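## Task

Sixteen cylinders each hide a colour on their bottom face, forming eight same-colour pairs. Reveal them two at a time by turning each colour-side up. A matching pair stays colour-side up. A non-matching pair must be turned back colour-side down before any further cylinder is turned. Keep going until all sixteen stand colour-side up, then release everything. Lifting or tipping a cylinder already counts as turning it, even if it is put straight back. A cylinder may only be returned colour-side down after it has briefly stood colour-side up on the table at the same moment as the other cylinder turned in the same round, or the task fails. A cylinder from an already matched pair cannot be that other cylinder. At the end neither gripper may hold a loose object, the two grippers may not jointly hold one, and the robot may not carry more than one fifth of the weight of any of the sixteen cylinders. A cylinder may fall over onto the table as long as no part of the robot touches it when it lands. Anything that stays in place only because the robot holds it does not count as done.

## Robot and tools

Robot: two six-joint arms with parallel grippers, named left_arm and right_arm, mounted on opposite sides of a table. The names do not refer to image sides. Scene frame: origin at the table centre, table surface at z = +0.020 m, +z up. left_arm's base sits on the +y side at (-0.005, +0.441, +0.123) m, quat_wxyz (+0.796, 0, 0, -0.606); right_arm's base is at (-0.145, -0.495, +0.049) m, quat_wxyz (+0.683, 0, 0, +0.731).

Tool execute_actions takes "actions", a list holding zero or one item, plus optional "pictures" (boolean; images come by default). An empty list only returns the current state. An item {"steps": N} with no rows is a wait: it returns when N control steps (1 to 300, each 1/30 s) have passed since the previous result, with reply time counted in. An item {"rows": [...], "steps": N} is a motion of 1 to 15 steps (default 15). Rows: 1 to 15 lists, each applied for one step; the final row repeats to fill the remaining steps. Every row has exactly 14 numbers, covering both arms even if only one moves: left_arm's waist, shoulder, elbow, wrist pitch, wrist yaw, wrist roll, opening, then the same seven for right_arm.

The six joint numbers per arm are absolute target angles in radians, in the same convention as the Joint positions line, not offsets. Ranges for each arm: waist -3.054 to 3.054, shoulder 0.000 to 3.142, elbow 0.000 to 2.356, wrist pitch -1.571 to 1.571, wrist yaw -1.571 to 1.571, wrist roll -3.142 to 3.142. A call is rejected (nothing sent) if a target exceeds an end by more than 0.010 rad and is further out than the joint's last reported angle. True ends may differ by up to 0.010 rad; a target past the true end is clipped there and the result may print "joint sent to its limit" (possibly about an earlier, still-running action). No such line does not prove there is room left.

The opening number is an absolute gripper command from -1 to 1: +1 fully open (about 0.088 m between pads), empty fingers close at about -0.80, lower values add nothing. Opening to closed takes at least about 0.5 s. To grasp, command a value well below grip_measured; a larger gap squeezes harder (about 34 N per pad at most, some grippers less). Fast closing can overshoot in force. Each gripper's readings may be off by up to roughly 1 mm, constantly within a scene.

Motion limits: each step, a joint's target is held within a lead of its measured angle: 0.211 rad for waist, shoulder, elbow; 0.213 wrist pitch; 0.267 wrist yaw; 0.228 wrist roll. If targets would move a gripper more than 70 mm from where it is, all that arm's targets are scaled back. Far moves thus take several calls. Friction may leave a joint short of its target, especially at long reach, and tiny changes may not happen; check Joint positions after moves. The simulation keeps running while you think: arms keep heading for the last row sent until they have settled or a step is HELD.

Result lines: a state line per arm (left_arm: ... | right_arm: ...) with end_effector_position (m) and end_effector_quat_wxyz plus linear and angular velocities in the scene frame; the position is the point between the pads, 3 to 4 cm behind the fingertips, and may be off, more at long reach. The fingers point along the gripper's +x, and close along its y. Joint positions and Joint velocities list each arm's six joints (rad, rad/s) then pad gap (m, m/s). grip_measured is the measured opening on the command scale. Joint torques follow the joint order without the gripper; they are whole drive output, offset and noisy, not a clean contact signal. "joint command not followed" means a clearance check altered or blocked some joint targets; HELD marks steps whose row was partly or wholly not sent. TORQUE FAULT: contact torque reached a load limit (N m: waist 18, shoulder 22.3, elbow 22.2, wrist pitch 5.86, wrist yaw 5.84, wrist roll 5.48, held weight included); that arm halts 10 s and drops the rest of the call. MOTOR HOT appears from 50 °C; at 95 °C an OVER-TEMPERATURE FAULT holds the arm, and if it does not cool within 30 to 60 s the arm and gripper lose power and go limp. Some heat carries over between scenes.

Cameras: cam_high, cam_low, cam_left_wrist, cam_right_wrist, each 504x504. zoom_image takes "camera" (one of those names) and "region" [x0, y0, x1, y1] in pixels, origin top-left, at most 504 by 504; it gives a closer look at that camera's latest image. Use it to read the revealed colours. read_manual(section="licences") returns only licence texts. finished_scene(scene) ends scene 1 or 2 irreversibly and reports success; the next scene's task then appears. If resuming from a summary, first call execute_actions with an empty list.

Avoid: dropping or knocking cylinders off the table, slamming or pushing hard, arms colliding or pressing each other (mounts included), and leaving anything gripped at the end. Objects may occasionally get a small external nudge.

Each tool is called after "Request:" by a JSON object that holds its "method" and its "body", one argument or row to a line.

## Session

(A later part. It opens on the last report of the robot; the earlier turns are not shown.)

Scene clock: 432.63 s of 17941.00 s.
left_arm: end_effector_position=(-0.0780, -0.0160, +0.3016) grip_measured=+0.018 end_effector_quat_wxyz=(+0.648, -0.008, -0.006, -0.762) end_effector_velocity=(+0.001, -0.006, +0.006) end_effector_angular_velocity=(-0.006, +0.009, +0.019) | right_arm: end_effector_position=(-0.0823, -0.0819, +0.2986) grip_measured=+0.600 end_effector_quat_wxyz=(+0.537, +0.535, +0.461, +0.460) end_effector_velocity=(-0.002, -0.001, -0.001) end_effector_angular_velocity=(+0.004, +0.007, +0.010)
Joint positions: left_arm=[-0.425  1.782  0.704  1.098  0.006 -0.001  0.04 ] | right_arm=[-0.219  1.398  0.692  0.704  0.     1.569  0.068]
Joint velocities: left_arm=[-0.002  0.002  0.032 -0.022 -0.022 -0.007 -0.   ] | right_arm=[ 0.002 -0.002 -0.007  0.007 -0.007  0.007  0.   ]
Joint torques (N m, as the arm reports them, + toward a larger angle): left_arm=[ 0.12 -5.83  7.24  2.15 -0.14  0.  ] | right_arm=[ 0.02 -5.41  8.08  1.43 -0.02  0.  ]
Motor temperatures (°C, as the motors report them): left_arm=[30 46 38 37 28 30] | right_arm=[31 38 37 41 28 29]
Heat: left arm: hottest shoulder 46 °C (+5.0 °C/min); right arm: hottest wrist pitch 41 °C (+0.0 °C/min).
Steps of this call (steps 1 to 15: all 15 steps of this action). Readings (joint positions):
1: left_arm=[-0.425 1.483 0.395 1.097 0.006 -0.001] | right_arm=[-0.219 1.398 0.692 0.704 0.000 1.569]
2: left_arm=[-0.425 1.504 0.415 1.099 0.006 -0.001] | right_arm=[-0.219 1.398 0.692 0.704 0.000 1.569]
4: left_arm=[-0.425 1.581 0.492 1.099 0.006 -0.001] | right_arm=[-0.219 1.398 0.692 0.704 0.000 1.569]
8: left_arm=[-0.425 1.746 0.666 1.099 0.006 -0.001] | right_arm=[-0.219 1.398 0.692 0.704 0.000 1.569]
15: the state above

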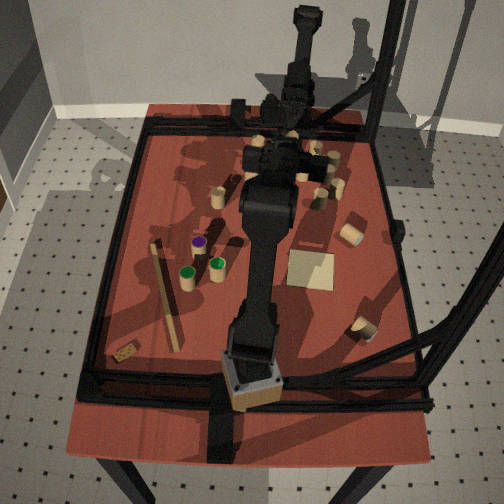

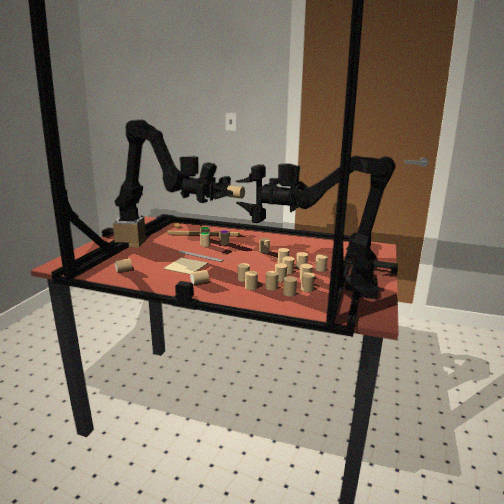

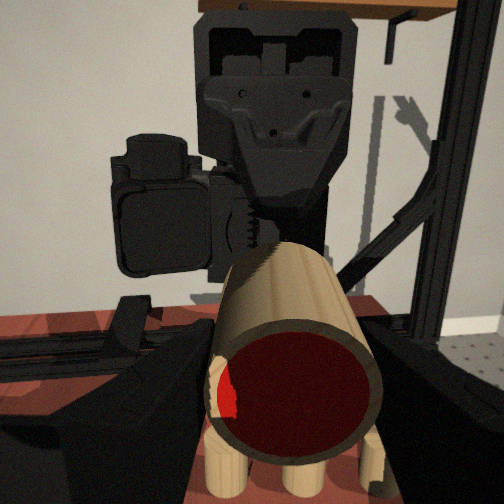

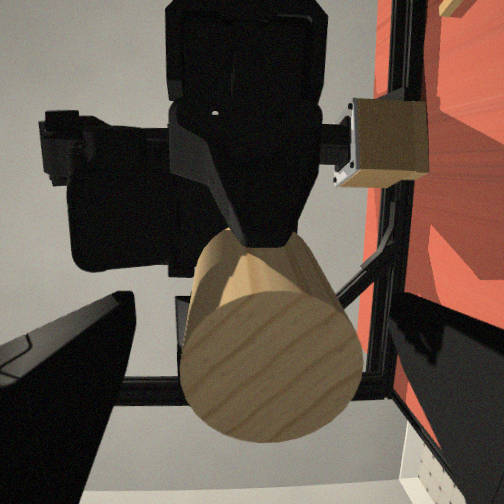

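Request:
{"method": "execute_actions", "body": {
  "actions": [
    {"rows":[[-0.424,1.79,0.715,1.1,0,0,-0.3,-0.219,1.404,0.70,0.704,0,1.571,0.45],[-0.424,1.79,0.715,1.1,0,0,-0.3,-0.219,1.404,0.70,0.704,0,1.571,0.35],[-0.424,1.79,0.715,1.1,0,0,-0.3,-0.219,1.404,0.70,0.704,0,1.571,0.25],[-0.424,1.79,0.715,1.1,0,0,-0.3,-0.219,1.404,0.70,0.704,0,1.571,0.2],[-0.424,1.79,0.715,1.1,0,0,-0.3,-0.219,1.404,0.70,0.704,0,1.571,0.15],[-0.424,1.79,0.715,1.1,0,0,-0.3,-0.219,1.404,0.70,0.704,0,1.571,0.1],[-0.424,1.79,0.715,1.1,0,0,-0.3,-0.219,1.404,0.70,0.704,0,1.571,0.06],[-0.424,1.79,0.715,1.1,0,0,-0.3,-0.219,1.404,0.70,0.704,0,1.571,0.03],[-0.424,1.79,0.715,1.1,0,0,-0.3,-0.219,1.404,0.70,0.704,0,1.571,-0.05],[-0.424,1.79,0.715,1.1,0,0,-0.3,-0.219,1.404,0.70,0.704,0,1.571,-0.15],[-0.424,1.79,0.715,1.1,0,0,-0.3,-0.219,1.404,0.70,0.704,0,1.571,-0.3]],"steps":14}
  ],
  "pictures": false
}}

Request:
{"method": "execute_actions", "body": {
  "actions": [
    {"rows":[[-0.424,1.79,0.715,1.1,0,0,0.6,-0.219,1.404,0.70,0.704,0,1.571,-0.3]],"steps":7}
  ],
  "pictures": false
}}

Request:
{"method": "execute_actions", "body": {
  "actions": [
    {"rows":[[-0.424,1.71,0.63,1.09,0,0,0.6,-0.219,1.404,0.70,0.704,0,1.571,-0.3],[-0.424,1.635,0.55,1.09,0,0,0.6,-0.219,1.404,0.70,0.704,0,1.571,-0.3],[-0.424,1.555,0.47,1.09,0,0,0.6,-0.219,1.404,0.70,0.704,0,1.571,-0.3],[-0.424,1.477,0.39,1.09,0,0,0.6,-0.219,1.404,0.70,0.704,0,1.571,-0.3]],"steps":8}
  ],
  "pictures": false
}}

Request:
{"method": "execute_actions", "body": {
  "actions": [
    {"rows":[[0.075,1.1,0.8,-1.037,0,0,0.33,-0.143,1.3,1.3,-1.37,0,0,-0.3]],"steps":15}
  ],
  "pictures": false
}}

Request:
{"method": "execute_actions", "body": {
  "actions": [
    {"steps":18}
  ],
  "pictures": false
}}

Request:
{"method": "execute_actions", "body": {
  "actions": [
    {"rows":[[0.075,2.123,1.589,-1.037,0,0,0.33,-0.143,2.1,1.9,-1.37,0,0,-0.3]],"steps":15}
  ],
  "pictures": false
}}

Request:
{"method": "execute_actions", "body": {
  "actions": [
    {"steps":12}
  ],
  "pictures": false
}}

Request:
{"method": "execute_actions", "body": {
  "actions": [
    {"rows":[[0.075,2.14,1.567,-0.995,0,0,0.33,-0.143,2.11,1.86,-1.32,0,0,-0.3],[0.075,2.16,1.545,-0.955,0,0,0.33,-0.143,2.118,1.82,-1.27,0,0,-0.3],[0.075,2.178,1.523,-0.915,0,0,0.33,-0.143,2.126,1.78,-1.22,0,0,-0.3],[0.075,2.195,1.50,-0.875,0,0,0.33,-0.143,2.135,1.74,-1.17,0,0,-0.3],[0.075,2.21,1.483,-0.84,0,0,0.33,-0.143,2.14,1.70,-1.125,0,0,-0.3],[0.075,2.225,1.466,-0.81,0,0,0.33,-0.143,2.147,1.66,-1.08,0,0,-0.3],[0.075,2.225,1.466,-0.81,0,0,0.33,-0.143,2.147,1.66,-1.08,0,0,-0.3],[0.075,2.225,1.466,-0.81,0,0,0.33,-0.143,2.147,1.66,-1.08,0,0,-0.3],[0.075,2.235,1.458,-0.79,0,0,0.33,-0.143,2.151,1.64,-1.055,0,0,-0.3]],"steps":15}
  ],
  "pictures": false
}}

Request:
{"method": "execute_actions", "body": {
  "actions": [
    {"steps":6}
  ]
}}

Scene clock: 449.40 s of 17941.00 s.
left_arm: end_effector_position=(-0.0779, -0.0169, +0.3016) grip_measured=+0.017 end_effector_quat_wxyz=(+0.648, -0.008, -0.006, -0.762) end_effector_velocity=(+0.000, +0.001, -0.005) end_effector_angular_velocity=(+0.023, +0.004, +0.005) | right_arm: end_effector_position=(-0.0824, -0.0816, +0.2987) grip_measured=+0.004 end_effector_quat_wxyz=(+0.537, +0.535, +0.461, +0.460) end_effector_velocity=(+0.002, -0.001, -0.002) end_effector_angular_velocity=(-0.011, -0.021, +0.000)
Joint positions: left_arm=[-0.425  1.785  0.707  1.098  0.005 -0.001  0.04 ] | right_arm=[-0.219  1.399  0.693  0.704  0.     1.57   0.039]
Joint velocities: left_arm=[-0.002 -0.002 -0.002 -0.022 -0.007 -0.007 -0.   ] | right_arm=[-0.007 -0.002 -0.002 -0.007 -0.007 -0.022 -0.001]
Joint torques (N m, as the arm reports them, + toward a larger angle): left_arm=[ 0.09 -5.99  7.01  2.14 -0.14 -0.01] | right_arm=[ 0.03 -5.41  7.91  1.46 -0.03  0.  ]
Motor temperatures (°C, as the motors report them): left_arm=[30 45 38 39 28 30] | right_arm=[31 38 38 41 28 29]
Heat: left arm: hottest shoulder 45 °C (+0.0 °C/min); right arm: hottest wrist pitch 41 °C (+0.0 °C/min).
Steps of this call (steps 1 to 15: the robot went on to your last target; steps 16 to 489: nothing new was sent; steps 490 to 503: all 14 steps of this action). Readings (joint positions):
490: left_arm=[-0.425 1.785 0.707 1.098 0.005 -0.001] | right_arm=[-0.219 1.399 0.693 0.704 0.000 1.570]
491: left_arm=[-0.425 1.785 0.707 1.098 0.005 -0.001] | right_arm=[-0.219 1.399 0.693 0.704 0.000 1.570]
493: left_arm=[-0.425 1.785 0.707 1.098 0.005 -0.001] | right_arm=[-0.219 1.399 0.693 0.704 0.000 1.570]
497: left_arm=[-0.425 1.785 0.707 1.098 0.005 -0.001] | right_arm=[-0.219 1.399 0.693 0.704 0.000 1.570]
503: the state above

Scene clock: 449.63 s of 17941.00 s.
left_arm: end_effector_position=(-0.0779, -0.0169, +0.3016) grip_measured=+0.501 end_effector_quat_wxyz=(+0.648, -0.008, -0.006, -0.761) end_effector_velocity=(+0.002, +0.000, -0.001) end_effector_angular_velocity=(+0.008, +0.007, +0.019) | right_arm: end_effector_position=(-0.0824, -0.0815, +0.2988) grip_measured=+0.004 end_effector_quat_wxyz=(+0.537, +0.535, +0.461, +0.460) end_effector_velocity=(+0.004, -0.001, +0.004) end_effector_angular_velocity=(+0.011, -0.009, -0.015)
Joint positions: left_arm=[-0.425  1.785  0.707  1.098  0.005 -0.     0.064] | right_arm=[-0.219  1.399  0.693  0.703  0.     1.57   0.039]
Joint velocities: left_arm=[-0.002 -0.002 -0.002 -0.007 -0.022 -0.007  0.177] | right_arm=[-0.007 -0.002  0.002  0.007  0.007 -0.007  0.   ]
Joint torques (N m, as the arm reports them, + toward a larger angle): left_arm=[ 0.09 -5.99  7.    2.15 -0.13 -0.01] | right_arm=[-0.04 -5.43  7.93  1.43 -0.03  0.01]
Motor temperatures (°C, as the motors report them): left_arm=[30 45 38 39 28 30] | right_arm=[31 38 38 41 28 29]
Heat: left arm: hottest shoulder 45 °C (+0.0 °C/min); right arm: hottest wrist pitch 41 °C (+0.0 °C/min).
Steps of this call (steps 1 to 7: all 7 steps of this action). Readings (joint positions):
1: left_arm=[-0.425 1.785 0.707 1.098 0.005 -0.001] | right_arm=[-0.219 1.399 0.693 0.704 0.000 1.570]
2: left_arm=[-0.425 1.785 0.707 1.098 0.005 -0.001] | right_arm=[-0.219 1.399 0.693 0.704 0.000 1.570]
4: left_arm=[-0.425 1.785 0.707 1.098 0.005 -0.000] | right_arm=[-0.219 1.399 0.693 0.704 0.000 1.570]
7: the state above

Scene clock: 449.90 s of 17941.00 s.
left_arm: end_effector_position=(-0.0662, +0.0576, +0.3038) grip_measured=+0.598 end_effector_quat_wxyz=(+0.648, -0.004, -0.003, -0.761) end_effector_velocity=(+0.013, +0.083, -0.002) end_effector_angular_velocity=(-0.004, +0.023, +0.005) | right_arm: end_effector_position=(-0.0824, -0.0815, +0.2988) grip_measured=+0.004 end_effector_quat_wxyz=(+0.537, +0.535, +0.461, +0.460) end_effector_velocity=(-0.002, +0.000, -0.004) end_effector_angular_velocity=(-0.013, -0.005, +0.020)
Joint positions: left_arm=[-0.425  1.502  0.419  1.093  0.005 -0.     0.068] | right_arm=[-0.219  1.399  0.693  0.703  0.     1.57   0.039]
Joint velocities: left_arm=[-0.002 -0.33  -0.315 -0.007 -0.007 -0.022  0.001] | right_arm=[-0.002  0.002 -0.002 -0.007 -0.022 -0.007 -0.   ]
Joint torques (N m, as the arm reports them, + toward a larger angle): left_arm=[ 0.07 -4.58  5.43  1.84 -0.12 -0.03] | right_arm=[-0.09 -5.47  7.94  1.48 -0.04  0.  ]
Motor temperatures (°C, as the motors report them): left_arm=[30 45 38 39 28 30] | right_arm=[31 38 38 41 28 29]
Heat: left arm: hottest shoulder 45 °C (+0.0 °C/min); right arm: hottest wrist pitch 41 °C (+0.0 °C/min).
Steps of this call (steps 1 to 8: all 8 steps of this action). Readings (joint positions):
1: left_arm=[-0.425 1.776 0.697 1.097 0.005 -0.000] | right_arm=[-0.219 1.399 0.693 0.703 0.000 1.570]
2: left_arm=[-0.425 1.748 0.666 1.093 0.005 -0.000] | right_arm=[-0.219 1.399 0.693 0.703 0.000 1.570]
4: left_arm=[-0.425 1.643 0.551 1.090 0.005 -0.000] | right_arm=[-0.219 1.399 0.693 0.703 0.000 1.570]
8: the state above

Scene clock: 450.40 s of 17941.00 s.
left_arm: end_effector_position=(+0.1147, +0.0914, +0.4729) grip_measured=+0.331 end_effector_quat_wxyz=(+0.813, -0.038, -0.053, -0.579) end_effector_velocity=(+0.091, +0.067, -0.164) end_effector_angular_velocity=(+1.197, +0.416, +0.278) | right_arm: end_effector_position=(-0.1141, -0.0932, +0.4271) grip_measured=+0.004 end_effector_quat_wxyz=(+0.719, +0.148, +0.265, +0.625) end_effector_velocity=(-0.009, -0.086, -0.389) end_effector_angular_velocity=(-2.039, -1.908, +0.422)
Joint positions: left_arm=[ 0.061  1.105  0.793  0.443 -0.002 -0.001  0.055] | right_arm=[-0.145  1.284  1.302 -0.215  0.001  0.589  0.039]
Joint velocities: left_arm=[ 0.3   -0.344  0.256 -1.868  0.022 -0.007 -0.001] | right_arm=[ 0.002 -0.007  0.051 -1.941 -0.007 -2.103 -0.   ]
Joint torques (N m, as the arm reports them, + toward a larger angle): left_arm=[-0.87 -1.57  6.3   0.97  0.11 -0.01] | right_arm=[ 0.14 -3.55  6.73  0.87 -0.05 -0.08]
Motor temperatures (°C, as the motors report them): left_arm=[30 45 38 39 28 30] | right_arm=[31 38 38 41 28 29]
Heat: left arm: hottest shoulder 45 °C (+0.0 °C/min); right arm: hottest wrist pitch 41 °C (+0.0 °C/min).
Steps of this call (steps 1 to 15: all 15 steps of this action). Readings (joint positions):
1: left_arm=[-0.413 1.480 0.430 1.054 0.011 -0.001] | right_arm=[-0.214 1.390 0.716 0.650 0.004 1.528]
2: left_arm=[-0.383 1.459 0.452 1.006 0.012 -0.001] | right_arm=[-0.200 1.383 0.752 0.585 0.006 1.470]
4: left_arm=[-0.317 1.406 0.511 0.947 0.010 -0.001] | right_arm=[-0.171 1.364 0.843 0.478 0.002 1.353]
8: left_arm=[-0.187 1.284 0.635 0.818 0.010 -0.001] | right_arm=[-0.147 1.325 1.082 0.223 0.001 1.081]
15: the state above

Scene clock: 451.00 s of 17941.00 s.
left_arm: end_effector_position=(+0.0820, +0.1955, +0.2575) grip_measured=+0.330 end_effector_quat_wxyz=(+0.707, +0.290, +0.411, -0.498) end_effector_velocity=(-0.124, +0.356, -0.216) end_effector_angular_velocity=(+1.878, +0.660, +0.028) | right_arm: end_effector_position=(-0.1262, -0.2490, +0.2550) grip_measured=+0.001 end_effector_quat_wxyz=(+0.579, -0.417, +0.453, +0.534) end_effector_velocity=(-0.010, -0.092, -0.023) end_effector_angular_velocity=(-0.430, +0.049, +0.024)
Joint positions: left_arm=[ 0.072  1.101  0.801 -0.753 -0.001 -0.001  0.055] | right_arm=[-0.145  1.299  1.299 -1.327  0.001  0.004  0.039]
Joint velocities: left_arm=[-0.002  0.002 -0.002 -1.985 -0.022 -0.022 -0.   ] | right_arm=[-0.002 -0.002 -0.002 -0.432 -0.022 -0.022 -0.002]
Joint torques (N m, as the arm reports them, + toward a larger angle): left_arm=[ 0.23 -3.12  7.18  1.24  0.07 -0.02] | right_arm=[ 0.07 -4.54  6.68  0.5  -0.07 -0.06]
Motor temperatures (°C, as the motors report them): left_arm=[30 45 38 39 28 30] | right_arm=[31 38 38 41 28 29]
Heat: left arm: hottest shoulder 45 °C (-1.0 °C/min); right arm: hottest wrist pitch 41 °C (+0.0 °C/min).
Steps of this call (steps 1 to 18: the robot went on to your last target). Readings (joint positions):
1: left_arm=[0.067 1.097 0.799 0.379 -0.002 -0.001] | right_arm=[-0.145 1.284 1.302 -0.282 0.001 0.519]
2: left_arm=[0.070 1.095 0.800 0.313 -0.002 -0.001] | right_arm=[-0.145 1.288 1.302 -0.353 0.001 0.449]
4: left_arm=[0.070 1.097 0.801 0.174 -0.001 -0.001] | right_arm=[-0.145 1.296 1.302 -0.486 0.001 0.309]
8: left_arm=[0.072 1.101 0.801 -0.091 -0.001 -0.001] | right_arm=[-0.145 1.299 1.302 -0.751 0.001 0.076]
18: the state above

Scene clock: 451.50 s of 17941.00 s.
left_arm: end_effector_position=(+0.1305, +0.0592, +0.2111) grip_measured=+0.330 end_effector_quat_wxyz=(+0.617, +0.379, +0.536, -0.434) end_effector_velocity=(+0.008, -0.022, -0.552) end_effector_angular_velocity=(+1.325, +0.480, +0.009) | right_arm: end_effector_position=(-0.1141, -0.0931, +0.1773) grip_measured=+0.003 end_effector_quat_wxyz=(+0.523, -0.477, +0.516, +0.482) end_effector_velocity=(-0.002, +0.002, -0.347) end_effector_angular_velocity=(-0.936, +0.095, +0.005)
Joint positions: left_arm=[ 0.072  1.983  1.578 -1.027 -0.001 -0.001  0.055] | right_arm=[-0.145  2.08   1.889 -1.367  0.001  0.003  0.039]
Joint velocities: left_arm=[ 0.002  1.59   0.217 -0.037  0.007 -0.007  0.   ] | right_arm=[-0.002  0.847 -0.085 -0.007 -0.022 -0.007  0.   ]
Joint torques (N m, as the arm reports them, + toward a larger angle): left_arm=[ 0.2  -5.72  5.51  0.09  0.07 -0.02] | right_arm=[  0.17 -14.66   8.02  -0.13  -0.07  -0.07]
Motor temperatures (°C, as the motors report them): left_arm=[30 45 38 39 28 30] | right_arm=[31 38 38 41 28 29]
Heat: left arm: hottest shoulder 45 °C (-1.0 °C/min); right arm: hottest wrist pitch 41 °C (+0.0 °C/min).
Steps of this call (steps 1 to 15: all 15 steps of this action). Readings (joint positions):
1: left_arm=[0.072 1.136 0.836 -0.848 -0.001 -0.001] | right_arm=[-0.145 1.333 1.332 -1.366 0.001 0.004]
2: left_arm=[0.072 1.194 0.892 -0.910 -0.001 -0.001] | right_arm=[-0.145 1.382 1.394 -1.376 0.001 0.003]
4: left_arm=[0.072 1.328 1.019 -0.967 -0.001 -0.001] | right_arm=[-0.145 1.505 1.530 -1.352 0.001 0.003]
8: left_arm=[0.072 1.578 1.277 -1.022 -0.001 -0.001] | right_arm=[-0.145 1.752 1.782 -1.365 0.001 0.003]
15: the state above

Scene clock: 451.90 s of 17941.00 s.
left_arm: end_effector_position=(+0.1281, +0.0658, +0.1566) grip_measured=+0.330 end_effector_quat_wxyz=(+0.575, +0.410, +0.581, -0.405) end_effector_velocity=(+0.004, +0.002, -0.000) end_effector_angular_velocity=(+0.014, -0.018, +0.010) | right_arm: end_effector_position=(-0.1140, -0.0920, +0.1668) grip_measured=+0.003 end_effector_quat_wxyz=(+0.516, -0.483, +0.523, +0.476) end_effector_velocity=(-0.000, -0.002, +0.000) end_effector_angular_velocity=(-0.007, +0.008, +0.005)
Joint positions: left_arm=[ 0.072  2.13   1.584 -1.037 -0.001 -0.001  0.055] | right_arm=[-0.145  2.11   1.894 -1.369  0.001  0.003  0.039]
Joint velocities: left_arm=[ 0.002  0.002  0.002 -0.007 -0.022 -0.007 -0.   ] | right_arm=[-0.002 -0.002 -0.002 -0.007 -0.007 -0.007 -0.   ]
Joint torques (N m, as the arm reports them, + toward a larger angle): left_arm=[ 0.22 -9.29  6.74  0.47  0.07 -0.02] | right_arm=[  0.15 -11.72   6.96   0.01  -0.06  -0.06]
Motor temperatures (°C, as the motors report them): left_arm=[30 45 38 39 28 30] | right_arm=[31 38 38 41 28 29]
Heat: left arm: hottest shoulder 45 °C (-1.0 °C/min); right arm: hottest wrist pitch 41 °C (+0.0 °C/min).
Steps of this call (steps 1 to 12: the robot went on to your last target). Readings (joint positions):
1: left_arm=[0.072 2.031 1.582 -1.028 -0.001 -0.001] | right_arm=[-0.145 2.102 1.886 -1.367 0.001 0.003]
2: left_arm=[0.072 2.072 1.582 -1.033 -0.001 -0.001] | right_arm=[-0.145 2.114 1.884 -1.369 0.001 0.003]
4: left_arm=[0.072 2.126 1.575 -1.038 -0.001 -0.001] | right_arm=[-0.145 2.117 1.884 -1.369 0.001 0.003]
8: left_arm=[0.072 2.135 1.578 -1.038 -0.001 -0.001] | right_arm=[-0.145 2.111 1.894 -1.369 0.001 0.003]
12: the state above

Scene clock: 452.40 s of 17941.00 s.
left_arm: end_effector_position=(+0.1287, +0.0646, +0.0865) grip_measured=+0.330 end_effector_quat_wxyz=(+0.578, +0.408, +0.578, -0.407) end_effector_velocity=(+0.006, -0.015, -0.001) end_effector_angular_velocity=(-0.069, -0.032, +0.005) | right_arm: end_effector_position=(-0.1137, -0.0875, +0.0884) grip_measured=+0.003 end_effector_quat_wxyz=(+0.521, -0.479, +0.518, +0.480) end_effector_velocity=(+0.002, +0.023, +0.000) end_effector_angular_velocity=(+0.110, -0.001, +0.020)
Joint positions: left_arm=[ 0.073  2.238  1.458 -0.794 -0.001 -0.001  0.055] | right_arm=[-0.145  2.151  1.644 -1.059  0.001  0.003  0.039]
Joint velocities: left_arm=[-0.002  0.002 -0.002  0.081 -0.007 -0.007 -0.   ] | right_arm=[-0.002 -0.002 -0.002  0.11  -0.007 -0.022  0.   ]
Joint torques (N m, as the arm reports them, + toward a larger angle): left_arm=[ 0.22 -9.09  5.62  0.44  0.08 -0.02] | right_arm=[  0.22 -10.76   5.81   0.08  -0.07  -0.07]
Motor temperatures (°C, as the motors report them): left_arm=[30 46 38 39 28 30] | right_arm=[31 38 38 41 28 29]
Heat: left arm: hottest shoulder 46 °C (+0.0 °C/min); right arm: hottest wrist pitch 41 °C (+0.0 °C/min).
Steps of this call (steps 1 to 15: all 15 steps of this action). Readings (joint positions):
1: left_arm=[0.072 2.130 1.582 -1.030 -0.001 -0.001] | right_arm=[-0.145 2.110 1.890 -1.362 0.001 0.003]
2: left_arm=[0.072 2.131 1.574 -1.008 -0.001 -0.000] | right_arm=[-0.145 2.110 1.877 -1.334 0.001 0.003]
4: left_arm=[0.073 2.143 1.552 -0.945 -0.001 -0.000] | right_arm=[-0.145 2.110 1.831 -1.254 0.001 0.003]
8: left_arm=[0.073 2.199 1.492 -0.842 -0.001 -0.000] | right_arm=[-0.145 2.128 1.701 -1.124 0.001 0.003]
15: the state above

Scene clock: 452.60 s of 17941.00 s.
left_arm: end_effector_position=(+0.1289, +0.0641, +0.0865) grip_measured=+0.330 end_effector_quat_wxyz=(+0.578, +0.408, +0.578, -0.407) end_effector_velocity=(-0.002, +0.005, +0.000) end_effector_angular_velocity=(+0.023, +0.000, +0.005) | right_arm: end_effector_position=(-0.1136, -0.0870, +0.0884) grip_measured=+0.003 end_effector_quat_wxyz=(+0.522, -0.478, +0.518, +0.481) end_effector_velocity=(-0.002, +0.004, -0.002) end_effector_angular_velocity=(+0.018, +0.006, +0.024)
Joint positions: left_arm=[ 0.073  2.238  1.458 -0.791 -0.001 -0.001  0.055] | right_arm=[-0.145  2.151  1.644 -1.057  0.001  0.003  0.039]
Joint velocities: left_arm=[-0.002 -0.002 -0.002 -0.022 -0.007 -0.007 -0.   ] | right_arm=[ 0.002  0.002 -0.002  0.022 -0.007 -0.022 -0.   ]
Joint torques (N m, as the arm reports them, + toward a larger angle): left_arm=[ 0.23 -9.08  5.48  0.54  0.06 -0.02] | right_arm=[  0.23 -10.75   5.7    0.19  -0.06  -0.07]
Motor temperatures (°C, as the motors report them): left_arm=[30 46 38 39 28 30] | right_arm=[31 38 38 41 28 29]
Heat: left arm: hottest shoulder 46 °C (+0.0 °C/min); right arm: hottest wrist pitch 41 °C (+0.0 °C/min).
Steps of this call (steps 1 to 6: the robot went on to your last target). Readings (joint positions):
1: left_arm=[0.073 2.238 1.458 -0.791 -0.001 -0.001] | right_arm=[-0.145 2.151 1.644 -1.058 0.001 0.003]
2: left_arm=[0.073 2.238 1.458 -0.791 -0.001 -0.001] | right_arm=[-0.145 2.152 1.644 -1.058 0.001 0.003]
4: left_arm=[0.073 2.238 1.458 -0.791 -0.001 -0.001] | right_arm=[-0.145 2.151 1.644 -1.058 0.001 0.003]
6: the state above

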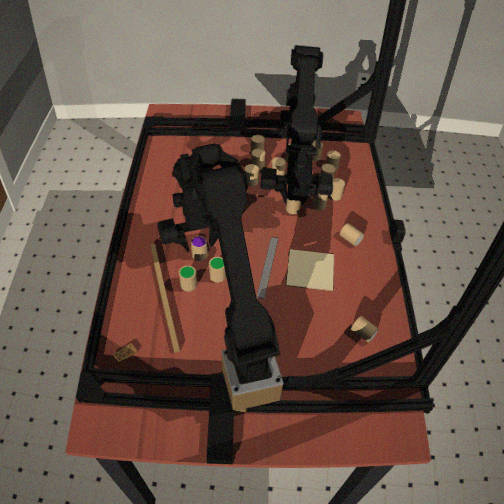

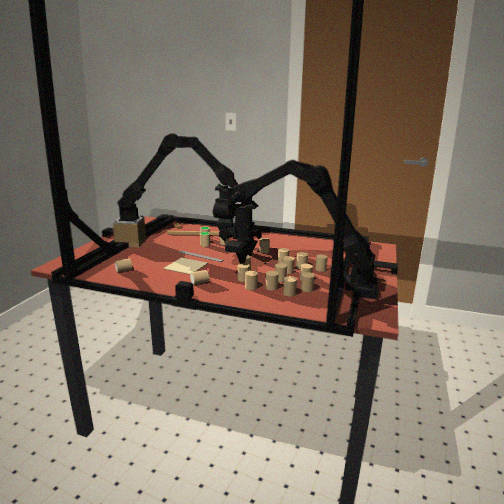

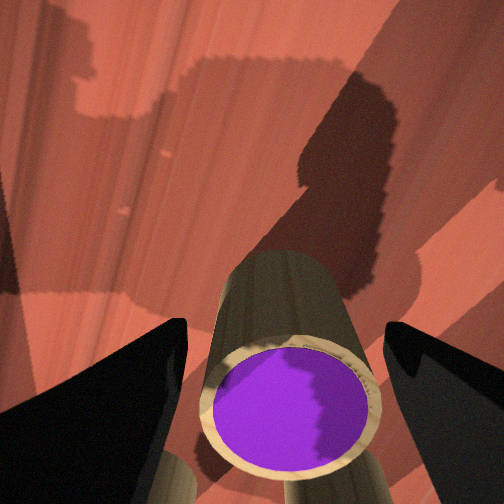

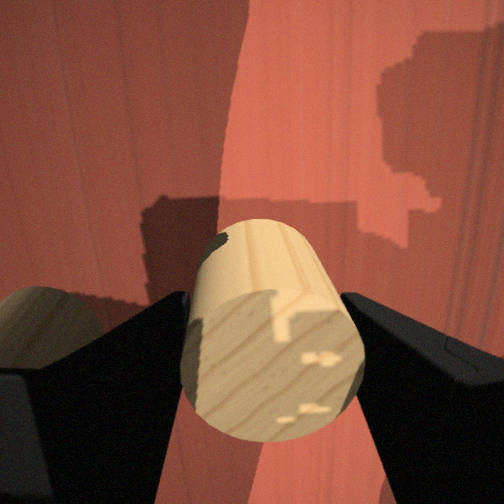

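Request:
{"method": "execute_actions", "body": {
  "actions": [
    {"rows":[[0.075,2.235,1.458,-0.79,0,0,0.25,-0.143,2.155,1.632,-1.05,0,0,-0.3],[0.075,2.235,1.458,-0.79,0,0,0.2,-0.143,2.155,1.632,-1.05,0,0,-0.3],[0.075,2.235,1.458,-0.79,0,0,0.15,-0.143,2.155,1.632,-1.05,0,0,-0.3],[0.075,2.235,1.458,-0.79,0,0,0.1,-0.143,2.155,1.632,-1.05,0,0,-0.3],[0.075,2.235,1.458,-0.79,0,0,0.06,-0.143,2.155,1.632,-1.05,0,0,-0.3],[0.075,2.235,1.458,-0.79,0,0,0.03,-0.143,2.155,1.632,-1.05,0,0,-0.3],[0.075,2.235,1.458,-0.79,0,0,-0.05,-0.143,2.155,1.632,-1.05,0,0,0.27],[0.075,2.235,1.458,-0.79,0,0,-0.15,-0.143,2.155,1.632,-1.05,0,0,0.27],[0.075,2.235,1.458,-0.79,0,0,-0.3,-0.143,2.155,1.632,-1.05,0,0,0.27]],"steps":14}
  ],
  "pictures": false
}}

Request:
{"method": "execute_actions", "body": {
  "actions": [
    {"rows":[[0.075,2.2,1.49,-0.85,0,0,-0.3,-0.143,2.14,1.7,-1.11,0,0,0.27],[0.075,2.17,1.525,-0.90,0,0,-0.3,-0.143,2.13,1.74,-1.16,0,0,0.27],[0.075,2.145,1.56,-0.96,0,0,-0.3,-0.143,2.12,1.8,-1.23,0,0,0.27],[0.075,2.123,1.589,-1.037,0,0,-0.3,-0.143,2.11,1.85,-1.3,0,0,0.27],[0.075,2.09,1.62,-1.08,0,0,-0.3,-0.143,2.1,1.9,-1.37,0,0,0.27]],"steps":12}
  ],
  "pictures": false
}}

Request:
{"method": "execute_actions", "body": {
  "actions": [
    {"rows":[[0.075,1.0,0.7,0.0,0,0,-0.3,-0.219,1.3,1.3,0,0,1.571,0.6]],"steps":15}
  ],
  "pictures": false
}}

Request:
{"method": "execute_actions", "body": {
  "actions": [
    {"rows":[[-0.424,1.0,0.5,0.5,0,0,-0.3,-0.219,1.404,0.70,0.704,0,1.571,0.6]],"steps":12}
  ],
  "pictures": false
}}

Request:
{"method": "execute_actions", "body": {
  "actions": [
    {"rows":[[-0.424,1.477,0.39,1.1,0,0,-0.3,-0.219,1.404,0.70,0.704,0,1.571,0.6]],"steps":15}
  ],
  "pictures": false
}}

Request:
{"method": "execute_actions", "body": {
  "actions": [
    {"rows":[[-0.424,1.477,0.39,1.1,0,0,-0.3,-0.219,1.404,0.70,0.704,0,1.571,0.6],[-0.424,1.53,0.44,1.1,0,0,-0.3,-0.219,1.404,0.70,0.704,0,1.571,0.6],[-0.424,1.58,0.495,1.1,0,0,-0.3,-0.219,1.404,0.70,0.704,0,1.571,0.6],[-0.424,1.635,0.55,1.1,0,0,-0.3,-0.219,1.404,0.70,0.704,0,1.571,0.6],[-0.424,1.69,0.60,1.1,0,0,-0.3,-0.219,1.404,0.70,0.704,0,1.571,0.6],[-0.424,1.74,0.655,1.1,0,0,-0.3,-0.219,1.404,0.70,0.704,0,1.571,0.6],[-0.424,1.79,0.715,1.1,0,0,-0.3,-0.219,1.404,0.70,0.704,0,1.571,0.6]],"steps":15}
  ]
}}

Scene clock: 467.87 s of 17941.00 s.
left_arm: end_effector_position=(+0.1290, +0.0642, +0.0864) grip_measured=+0.018 end_effector_quat_wxyz=(+0.578, +0.408, +0.578, -0.407) end_effector_velocity=(-0.002, +0.005, +0.000) end_effector_angular_velocity=(+0.023, +0.000, +0.005) | right_arm: end_effector_position=(-0.1138, -0.0868, +0.0874) grip_measured=+0.248 end_effector_quat_wxyz=(+0.522, -0.478, +0.517, +0.481) end_effector_velocity=(-0.002, -0.002, +0.002) end_effector_angular_velocity=(-0.003, -0.007, +0.015)
Joint positions: left_arm=[ 0.073  2.238  1.458 -0.791 -0.001 -0.     0.04 ] | right_arm=[-0.145  2.152  1.64  -1.052  0.001  0.002  0.051]
Joint velocities: left_arm=[-0.002 -0.002 -0.002 -0.022 -0.007 -0.007 -0.   ] | right_arm=[ 0.007 -0.007 -0.002 -0.007  0.007 -0.007  0.013]
Joint torques (N m, as the arm reports them, + toward a larger angle): left_arm=[ 0.17 -9.04  5.54  0.53  0.05 -0.01] | right_arm=[  0.15 -10.25   5.15   0.22  -0.07  -0.06]
Motor temperatures (°C, as the motors report them): left_arm=[30 50 38 37 28 30] | right_arm=[31 41 37 39 28 29]
Heat: left arm: hottest shoulder 50 °C (+4.0 °C/min); right arm: hottest shoulder 41 °C (+1.0 °C/min). Fold the left arm in close to its base before you think long.
MOTOR HOT: a motor of the left arm reached 50 °C. Now the hottest motor of the left arm, joint 2 (shoulder), reports 50 °C. The temperature limit of the motors' drives, at which the controller stops that arm, is 95 °C. To cool a motor, set the load down, stop pushing, or move to a pose that needs little force.
Steps of this call (steps 1 to 15: the robot went on to your last target; steps 16 to 444: nothing new was sent; steps 445 to 458: all 14 steps of this action). Readings (joint positions):
445: left_arm=[0.073 2.238 1.458 -0.791 -0.001 -0.000] | right_arm=[-0.145 2.152 1.643 -1.056 0.001 0.002]
446: left_arm=[0.073 2.238 1.458 -0.791 -0.001 -0.000] | right_arm=[-0.145 2.152 1.642 -1.055 0.001 0.002]
448: left_arm=[0.073 2.238 1.458 -0.791 -0.001 -0.000] | right_arm=[-0.145 2.152 1.641 -1.053 0.001 0.002]
452: left_arm=[0.073 2.238 1.458 -0.791 -0.001 -0.000] | right_arm=[-0.145 2.152 1.641 -1.052 0.001 0.002]
458: the state above

Scene clock: 468.27 s of 17941.00 s.
left_arm: end_effector_position=(+0.1307, +0.0595, +0.1852) grip_measured=+0.018 end_effector_quat_wxyz=(+0.591, +0.398, +0.565, -0.416) end_effector_velocity=(-0.009, +0.025, +0.000) end_effector_angular_velocity=(+0.115, +0.034, +0.005) | right_arm: end_effector_position=(-0.1140, -0.0893, +0.1737) grip_measured=+0.270 end_effector_quat_wxyz=(+0.523, -0.477, +0.516, +0.483) end_effector_velocity=(+0.003, -0.020, +0.003) end_effector_angular_velocity=(-0.086, -0.001, -0.015)
Joint positions: left_arm=[ 0.073  2.08   1.623 -1.07  -0.001 -0.     0.04 ] | right_arm=[-0.145  2.095  1.898 -1.36   0.001  0.002  0.052]
Joint velocities: left_arm=[-0.002 -0.002  0.002 -0.125 -0.007 -0.007 -0.   ] | right_arm=[-0.007 -0.002  0.007 -0.095  0.007  0.007 -0.   ]
Joint torques (N m, as the arm reports them, + toward a larger angle): left_arm=[ 0.14 -7.35  5.78  0.32  0.05 -0.02] | right_arm=[ 0.13 -9.93  6.18 -0.09 -0.06 -0.05]
Motor temperatures (°C, as the motors report them): left_arm=[30 50 38 37 28 30] | right_arm=[31 42 37 39 28 29]
Heat: left arm: hottest shoulder 50 °C (+4.0 °C/min); right arm: hottest shoulder 42 °C (+2.0 °C/min). Fold the left arm in close to its base before you think long.
MOTOR HOT: still on. Now the hottest motor of the left arm, joint 2 (shoulder), reports 50 °C; a drive's own limit is 95 °C.
Steps of this call (steps 1 to 12: all 12 steps of this action). Readings (joint positions):
1: left_arm=[0.073 2.236 1.462 -0.801 -0.001 -0.000] | right_arm=[-0.145 2.152 1.648 -1.063 0.001 0.002]
2: left_arm=[0.073 2.230 1.473 -0.831 -0.001 -0.000] | right_arm=[-0.145 2.152 1.665 -1.093 0.001 0.002]
4: left_arm=[0.073 2.207 1.511 -0.923 -0.001 -0.000] | right_arm=[-0.145 2.152 1.731 -1.187 0.001 0.002]
8: left_arm=[0.073 2.115 1.598 -1.042 -0.001 -0.000] | right_arm=[-0.145 2.119 1.868 -1.328 0.001 0.002]
12: the state above

Scene clock: 468.77 s of 17941.00 s.
left_arm: end_effector_position=(+0.1131, +0.1087, +0.2986) grip_measured=+0.016 end_effector_quat_wxyz=(+0.784, +0.164, +0.233, -0.552) end_effector_velocity=(-0.030, +0.085, +0.506) end_effector_angular_velocity=(-2.215, -0.775, +0.016) | right_arm: end_effector_position=(-0.0834, -0.0949, +0.3643) grip_measured=+0.599 end_effector_quat_wxyz=(+0.721, +0.221, +0.455, +0.473) end_effector_velocity=(+0.001, +0.019, +0.740) end_effector_angular_velocity=(+3.210, +1.424, -0.937)
Joint positions: left_arm=[ 0.073  1.196  0.737 -0.118 -0.001 -0.     0.04 ] | right_arm=[-0.221  1.353  1.318 -0.429  0.001  0.995  0.068]
Joint velocities: left_arm=[-0.002 -1.726 -0.735  1.355 -0.007 -0.022  0.001] | right_arm=[ 0.002 -0.872 -0.007  2.088 -0.007  2.117  0.   ]
Joint torques (N m, as the arm reports them, + toward a larger angle): left_arm=[ 0.18 -6.64  9.96  2.96  0.07 -0.02] | right_arm=[ 0.21 -5.16  5.84  1.23 -0.03  0.05]
Motor temperatures (°C, as the motors report them): left_arm=[30 50 38 37 28 30] | right_arm=[31 42 37 39 28 29]
Heat: left arm: hottest shoulder 50 °C (+4.1 °C/min); right arm: hottest shoulder 42 °C (+2.0 °C/min). Fold the left arm in close to its base before you think long.
MOTOR HOT: still on. Now the hottest motor of the left arm, joint 2 (shoulder), reports 50 °C; a drive's own limit is 95 °C.
Steps of this call (steps 1 to 15: all 15 steps of this action). Readings (joint positions):
1: left_arm=[0.073 2.045 1.577 -1.005 -0.001 -0.000] | right_arm=[-0.149 2.061 1.854 -1.296 -0.003 0.059]
2: left_arm=[0.073 2.001 1.506 -0.937 -0.001 -0.000] | right_arm=[-0.161 2.016 1.781 -1.224 -0.004 0.133]
4: left_arm=[0.073 1.888 1.367 -0.818 -0.001 -0.000] | right_arm=[-0.196 1.909 1.643 -1.100 -0.002 0.275]
8: left_arm=[0.073 1.634 1.116 -0.549 -0.001 -0.000] | right_arm=[-0.225 1.665 1.406 -0.840 0.001 0.555]
15: the state above

Scene clock: 469.17 s of 17941.00 s.
left_arm: end_effector_position=(-0.0562, +0.1042, +0.3819) grip_measured=+0.018 end_effector_quat_wxyz=(+0.651, +0.006, +0.005, -0.759) end_effector_velocity=(-0.014, +0.004, +0.038) end_effector_angular_velocity=(-0.163, +0.046, -0.039) | right_arm: end_effector_position=(-0.0826, -0.0894, +0.2288) grip_measured=+0.600 end_effector_quat_wxyz=(+0.616, +0.439, +0.545, +0.361) end_effector_velocity=(-0.004, -0.023, -0.079) end_effector_angular_velocity=(+0.753, +0.087, -0.071)
Joint positions: left_arm=[-0.417  1.003  0.506  0.481  0.005  0.     0.04 ] | right_arm=[-0.221  1.412  0.733  0.316  0.001  1.551  0.068]
Joint velocities: left_arm=[-0.046 -0.017 -0.002  0.154 -0.007 -0.022  0.   ] | right_arm=[-0.002  0.115 -0.906  1.751 -0.007  0.212  0.   ]
Joint torques (N m, as the arm reports them, + toward a larger angle): left_arm=[-0.15 -2.98  7.02  2.13 -0.12 -0.03] | right_arm=[ 0.14 -7.8  10.74  2.65 -0.04  0.04]
Motor temperatures (°C, as the motors report them): left_arm=[30 50 38 37 28 30] | right_arm=[31 42 37 39 28 29]
Heat: left arm: hottest shoulder 50 °C (+4.0 °C/min); right arm: hottest shoulder 42 °C (+2.0 °C/min). Fold the left arm in close to its base before you think long.
MOTOR HOT: still on. Now the hottest motor of the left arm, joint 2 (shoulder), reports 50 °C; a drive's own limit is 95 °C.
Steps of this call (steps 1 to 12: all 12 steps of this action). Readings (joint positions):
1: left_arm=[0.048 1.139 0.690 -0.037 -0.020 0.000] | right_arm=[-0.221 1.338 1.294 -0.341 0.001 1.063]
2: left_arm=[-0.011 1.082 0.642 0.036 -0.018 0.001] | right_arm=[-0.221 1.324 1.264 -0.273 0.001 1.125]
4: left_arm=[-0.147 1.020 0.571 0.162 -0.005 0.001] | right_arm=[-0.221 1.330 1.185 -0.167 0.001 1.241]
8: left_arm=[-0.377 1.014 0.508 0.399 0.007 0.000] | right_arm=[-0.221 1.393 0.951 0.074 0.001 1.475]
12: the state above

Scene clock: 469.67 s of 17941.00 s.
left_arm: end_effector_position=(-0.0635, +0.0657, +0.3018) grip_measured=+0.018 end_effector_quat_wxyz=(+0.650, -0.002, -0.001, -0.760) end_effector_velocity=(-0.000, -0.003, -0.001) end_effector_angular_velocity=(-0.016, +0.010, +0.005) | right_arm: end_effector_position=(-0.0811, -0.0797, +0.3001) grip_measured=+0.600 end_effector_quat_wxyz=(+0.538, +0.536, +0.460, +0.460) end_effector_velocity=(-0.000, -0.001, -0.002) end_effector_angular_velocity=(-0.008, -0.006, +0.005)
Joint positions: left_arm=[-0.421  1.471  0.386  1.089  0.005 -0.     0.04 ] | right_arm=[-0.221  1.405  0.703  0.701  0.001  1.568  0.068]
Joint velocities: left_arm=[-0.002  0.037  0.002  0.051 -0.007 -0.007 -0.   ] | right_arm=[-0.002 -0.002 -0.002 -0.007 -0.007 -0.007 -0.   ]
Joint torques (N m, as the arm reports them, + toward a larger angle): left_arm=[-0.21 -3.99  6.47  2.38 -0.13 -0.02] | right_arm=[ 0.24 -6.16  6.9   1.53 -0.06  0.06]
Motor temperatures (°C, as the motors report them): left_arm=[30 50 38 37 28 30] | right_arm=[31 42 37 39 28 29]
Heat: left arm: hottest shoulder 50 °C (+4.1 °C/min); right arm: hottest shoulder 42 °C (+2.0 °C/min). Fold the left arm in close to its base before you think long.
MOTOR HOT: still on. Now the hottest motor of the left arm, joint 2 (shoulder), reports 50 °C; a drive's own limit is 95 °C.
Steps of this call (steps 1 to 15: all 15 steps of this action). Readings (joint positions):
1: left_arm=[-0.418 1.036 0.487 0.552 0.005 0.000] | right_arm=[-0.221 1.415 0.711 0.378 0.001 1.557]
2: left_arm=[-0.419 1.085 0.470 0.633 0.005 0.000] | right_arm=[-0.221 1.416 0.700 0.442 0.001 1.561]
4: left_arm=[-0.420 1.214 0.434 0.748 0.005 0.000] | right_arm=[-0.221 1.415 0.697 0.575 0.001 1.564]
8: left_arm=[-0.421 1.440 0.388 0.978 0.005 0.000] | right_arm=[-0.221 1.406 0.703 0.680 0.001 1.567]
15: the state above

Scene clock: 470.17 s of 17941.00 s.
left_arm: end_effector_position=(-0.0761, -0.0160, +0.3011) grip_measured=+0.018 end_effector_quat_wxyz=(+0.650, -0.007, -0.006, -0.760) end_effector_velocity=(-0.004, -0.009, +0.011) end_effector_angular_velocity=(-0.025, +0.011, -0.010) | right_arm: end_effector_position=(-0.0811, -0.0797, +0.3004) grip_measured=+0.600 end_effector_quat_wxyz=(+0.538, +0.536, +0.459, +0.461) end_effector_velocity=(-0.002, -0.000, +0.001) end_effector_angular_velocity=(+0.006, -0.008, +0.010)
Joint positions: left_arm=[-0.422  1.782  0.702  1.098  0.005 -0.     0.04 ] | right_arm=[-0.221  1.405  0.703  0.702  0.001  1.568  0.068]
Joint velocities: left_arm=[-0.002  0.012  0.046 -0.007  0.007 -0.007 -0.   ] | right_arm=[ 0.002 -0.002 -0.002  0.007 -0.007 -0.007 -0.   ]
Joint torques (N m, as the arm reports them, + toward a larger angle): left_arm=[-0.25 -5.87  7.28  2.18 -0.12 -0.02] | right_arm=[ 0.2  -6.16  7.    1.54 -0.07  0.06]
Motor temperatures (°C, as the motors report them): left_arm=[30 50 38 37 28 30] | right_arm=[31 42 37 39 28 29]
Heat: left arm: hottest shoulder 50 °C (+4.0 °C/min); right arm: hottest shoulder 42 °C (+2.0 °C/min). Fold the left arm in close to its base before you think long.
MOTOR HOT: still on. Now the hottest motor of the left arm, joint 2 (shoulder), reports 50 °C; a drive's own limit is 95 °C.
Steps of this call (steps 1 to 15: all 15 steps of this action). Readings (joint positions):
1: left_arm=[-0.421 1.472 0.386 1.092 0.005 -0.000] | right_arm=[-0.221 1.405 0.703 0.701 0.001 1.568]
2: left_arm=[-0.422 1.480 0.393 1.095 0.005 -0.000] | right_arm=[-0.221 1.405 0.703 0.701 0.001 1.568]
4: left_arm=[-0.422 1.536 0.448 1.097 0.005 -0.000] | right_arm=[-0.221 1.405 0.703 0.702 0.001 1.568]
8: left_arm=[-0.422 1.717 0.636 1.098 0.005 -0.000] | right_arm=[-0.221 1.405 0.703 0.702 0.001 1.568]
15: the state above

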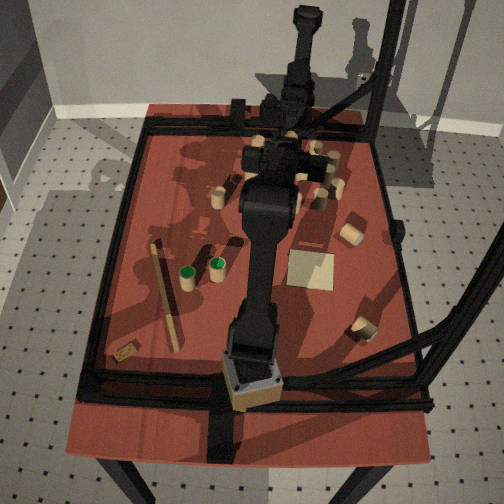

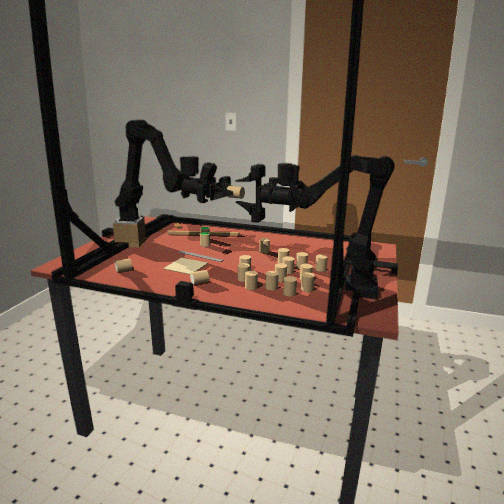

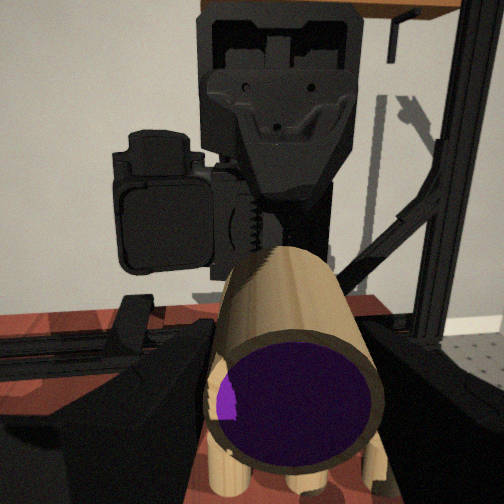

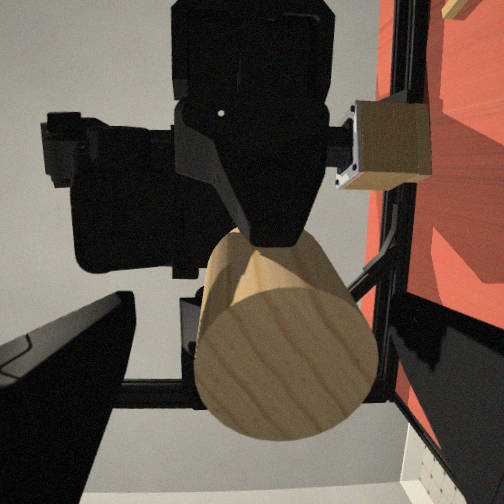

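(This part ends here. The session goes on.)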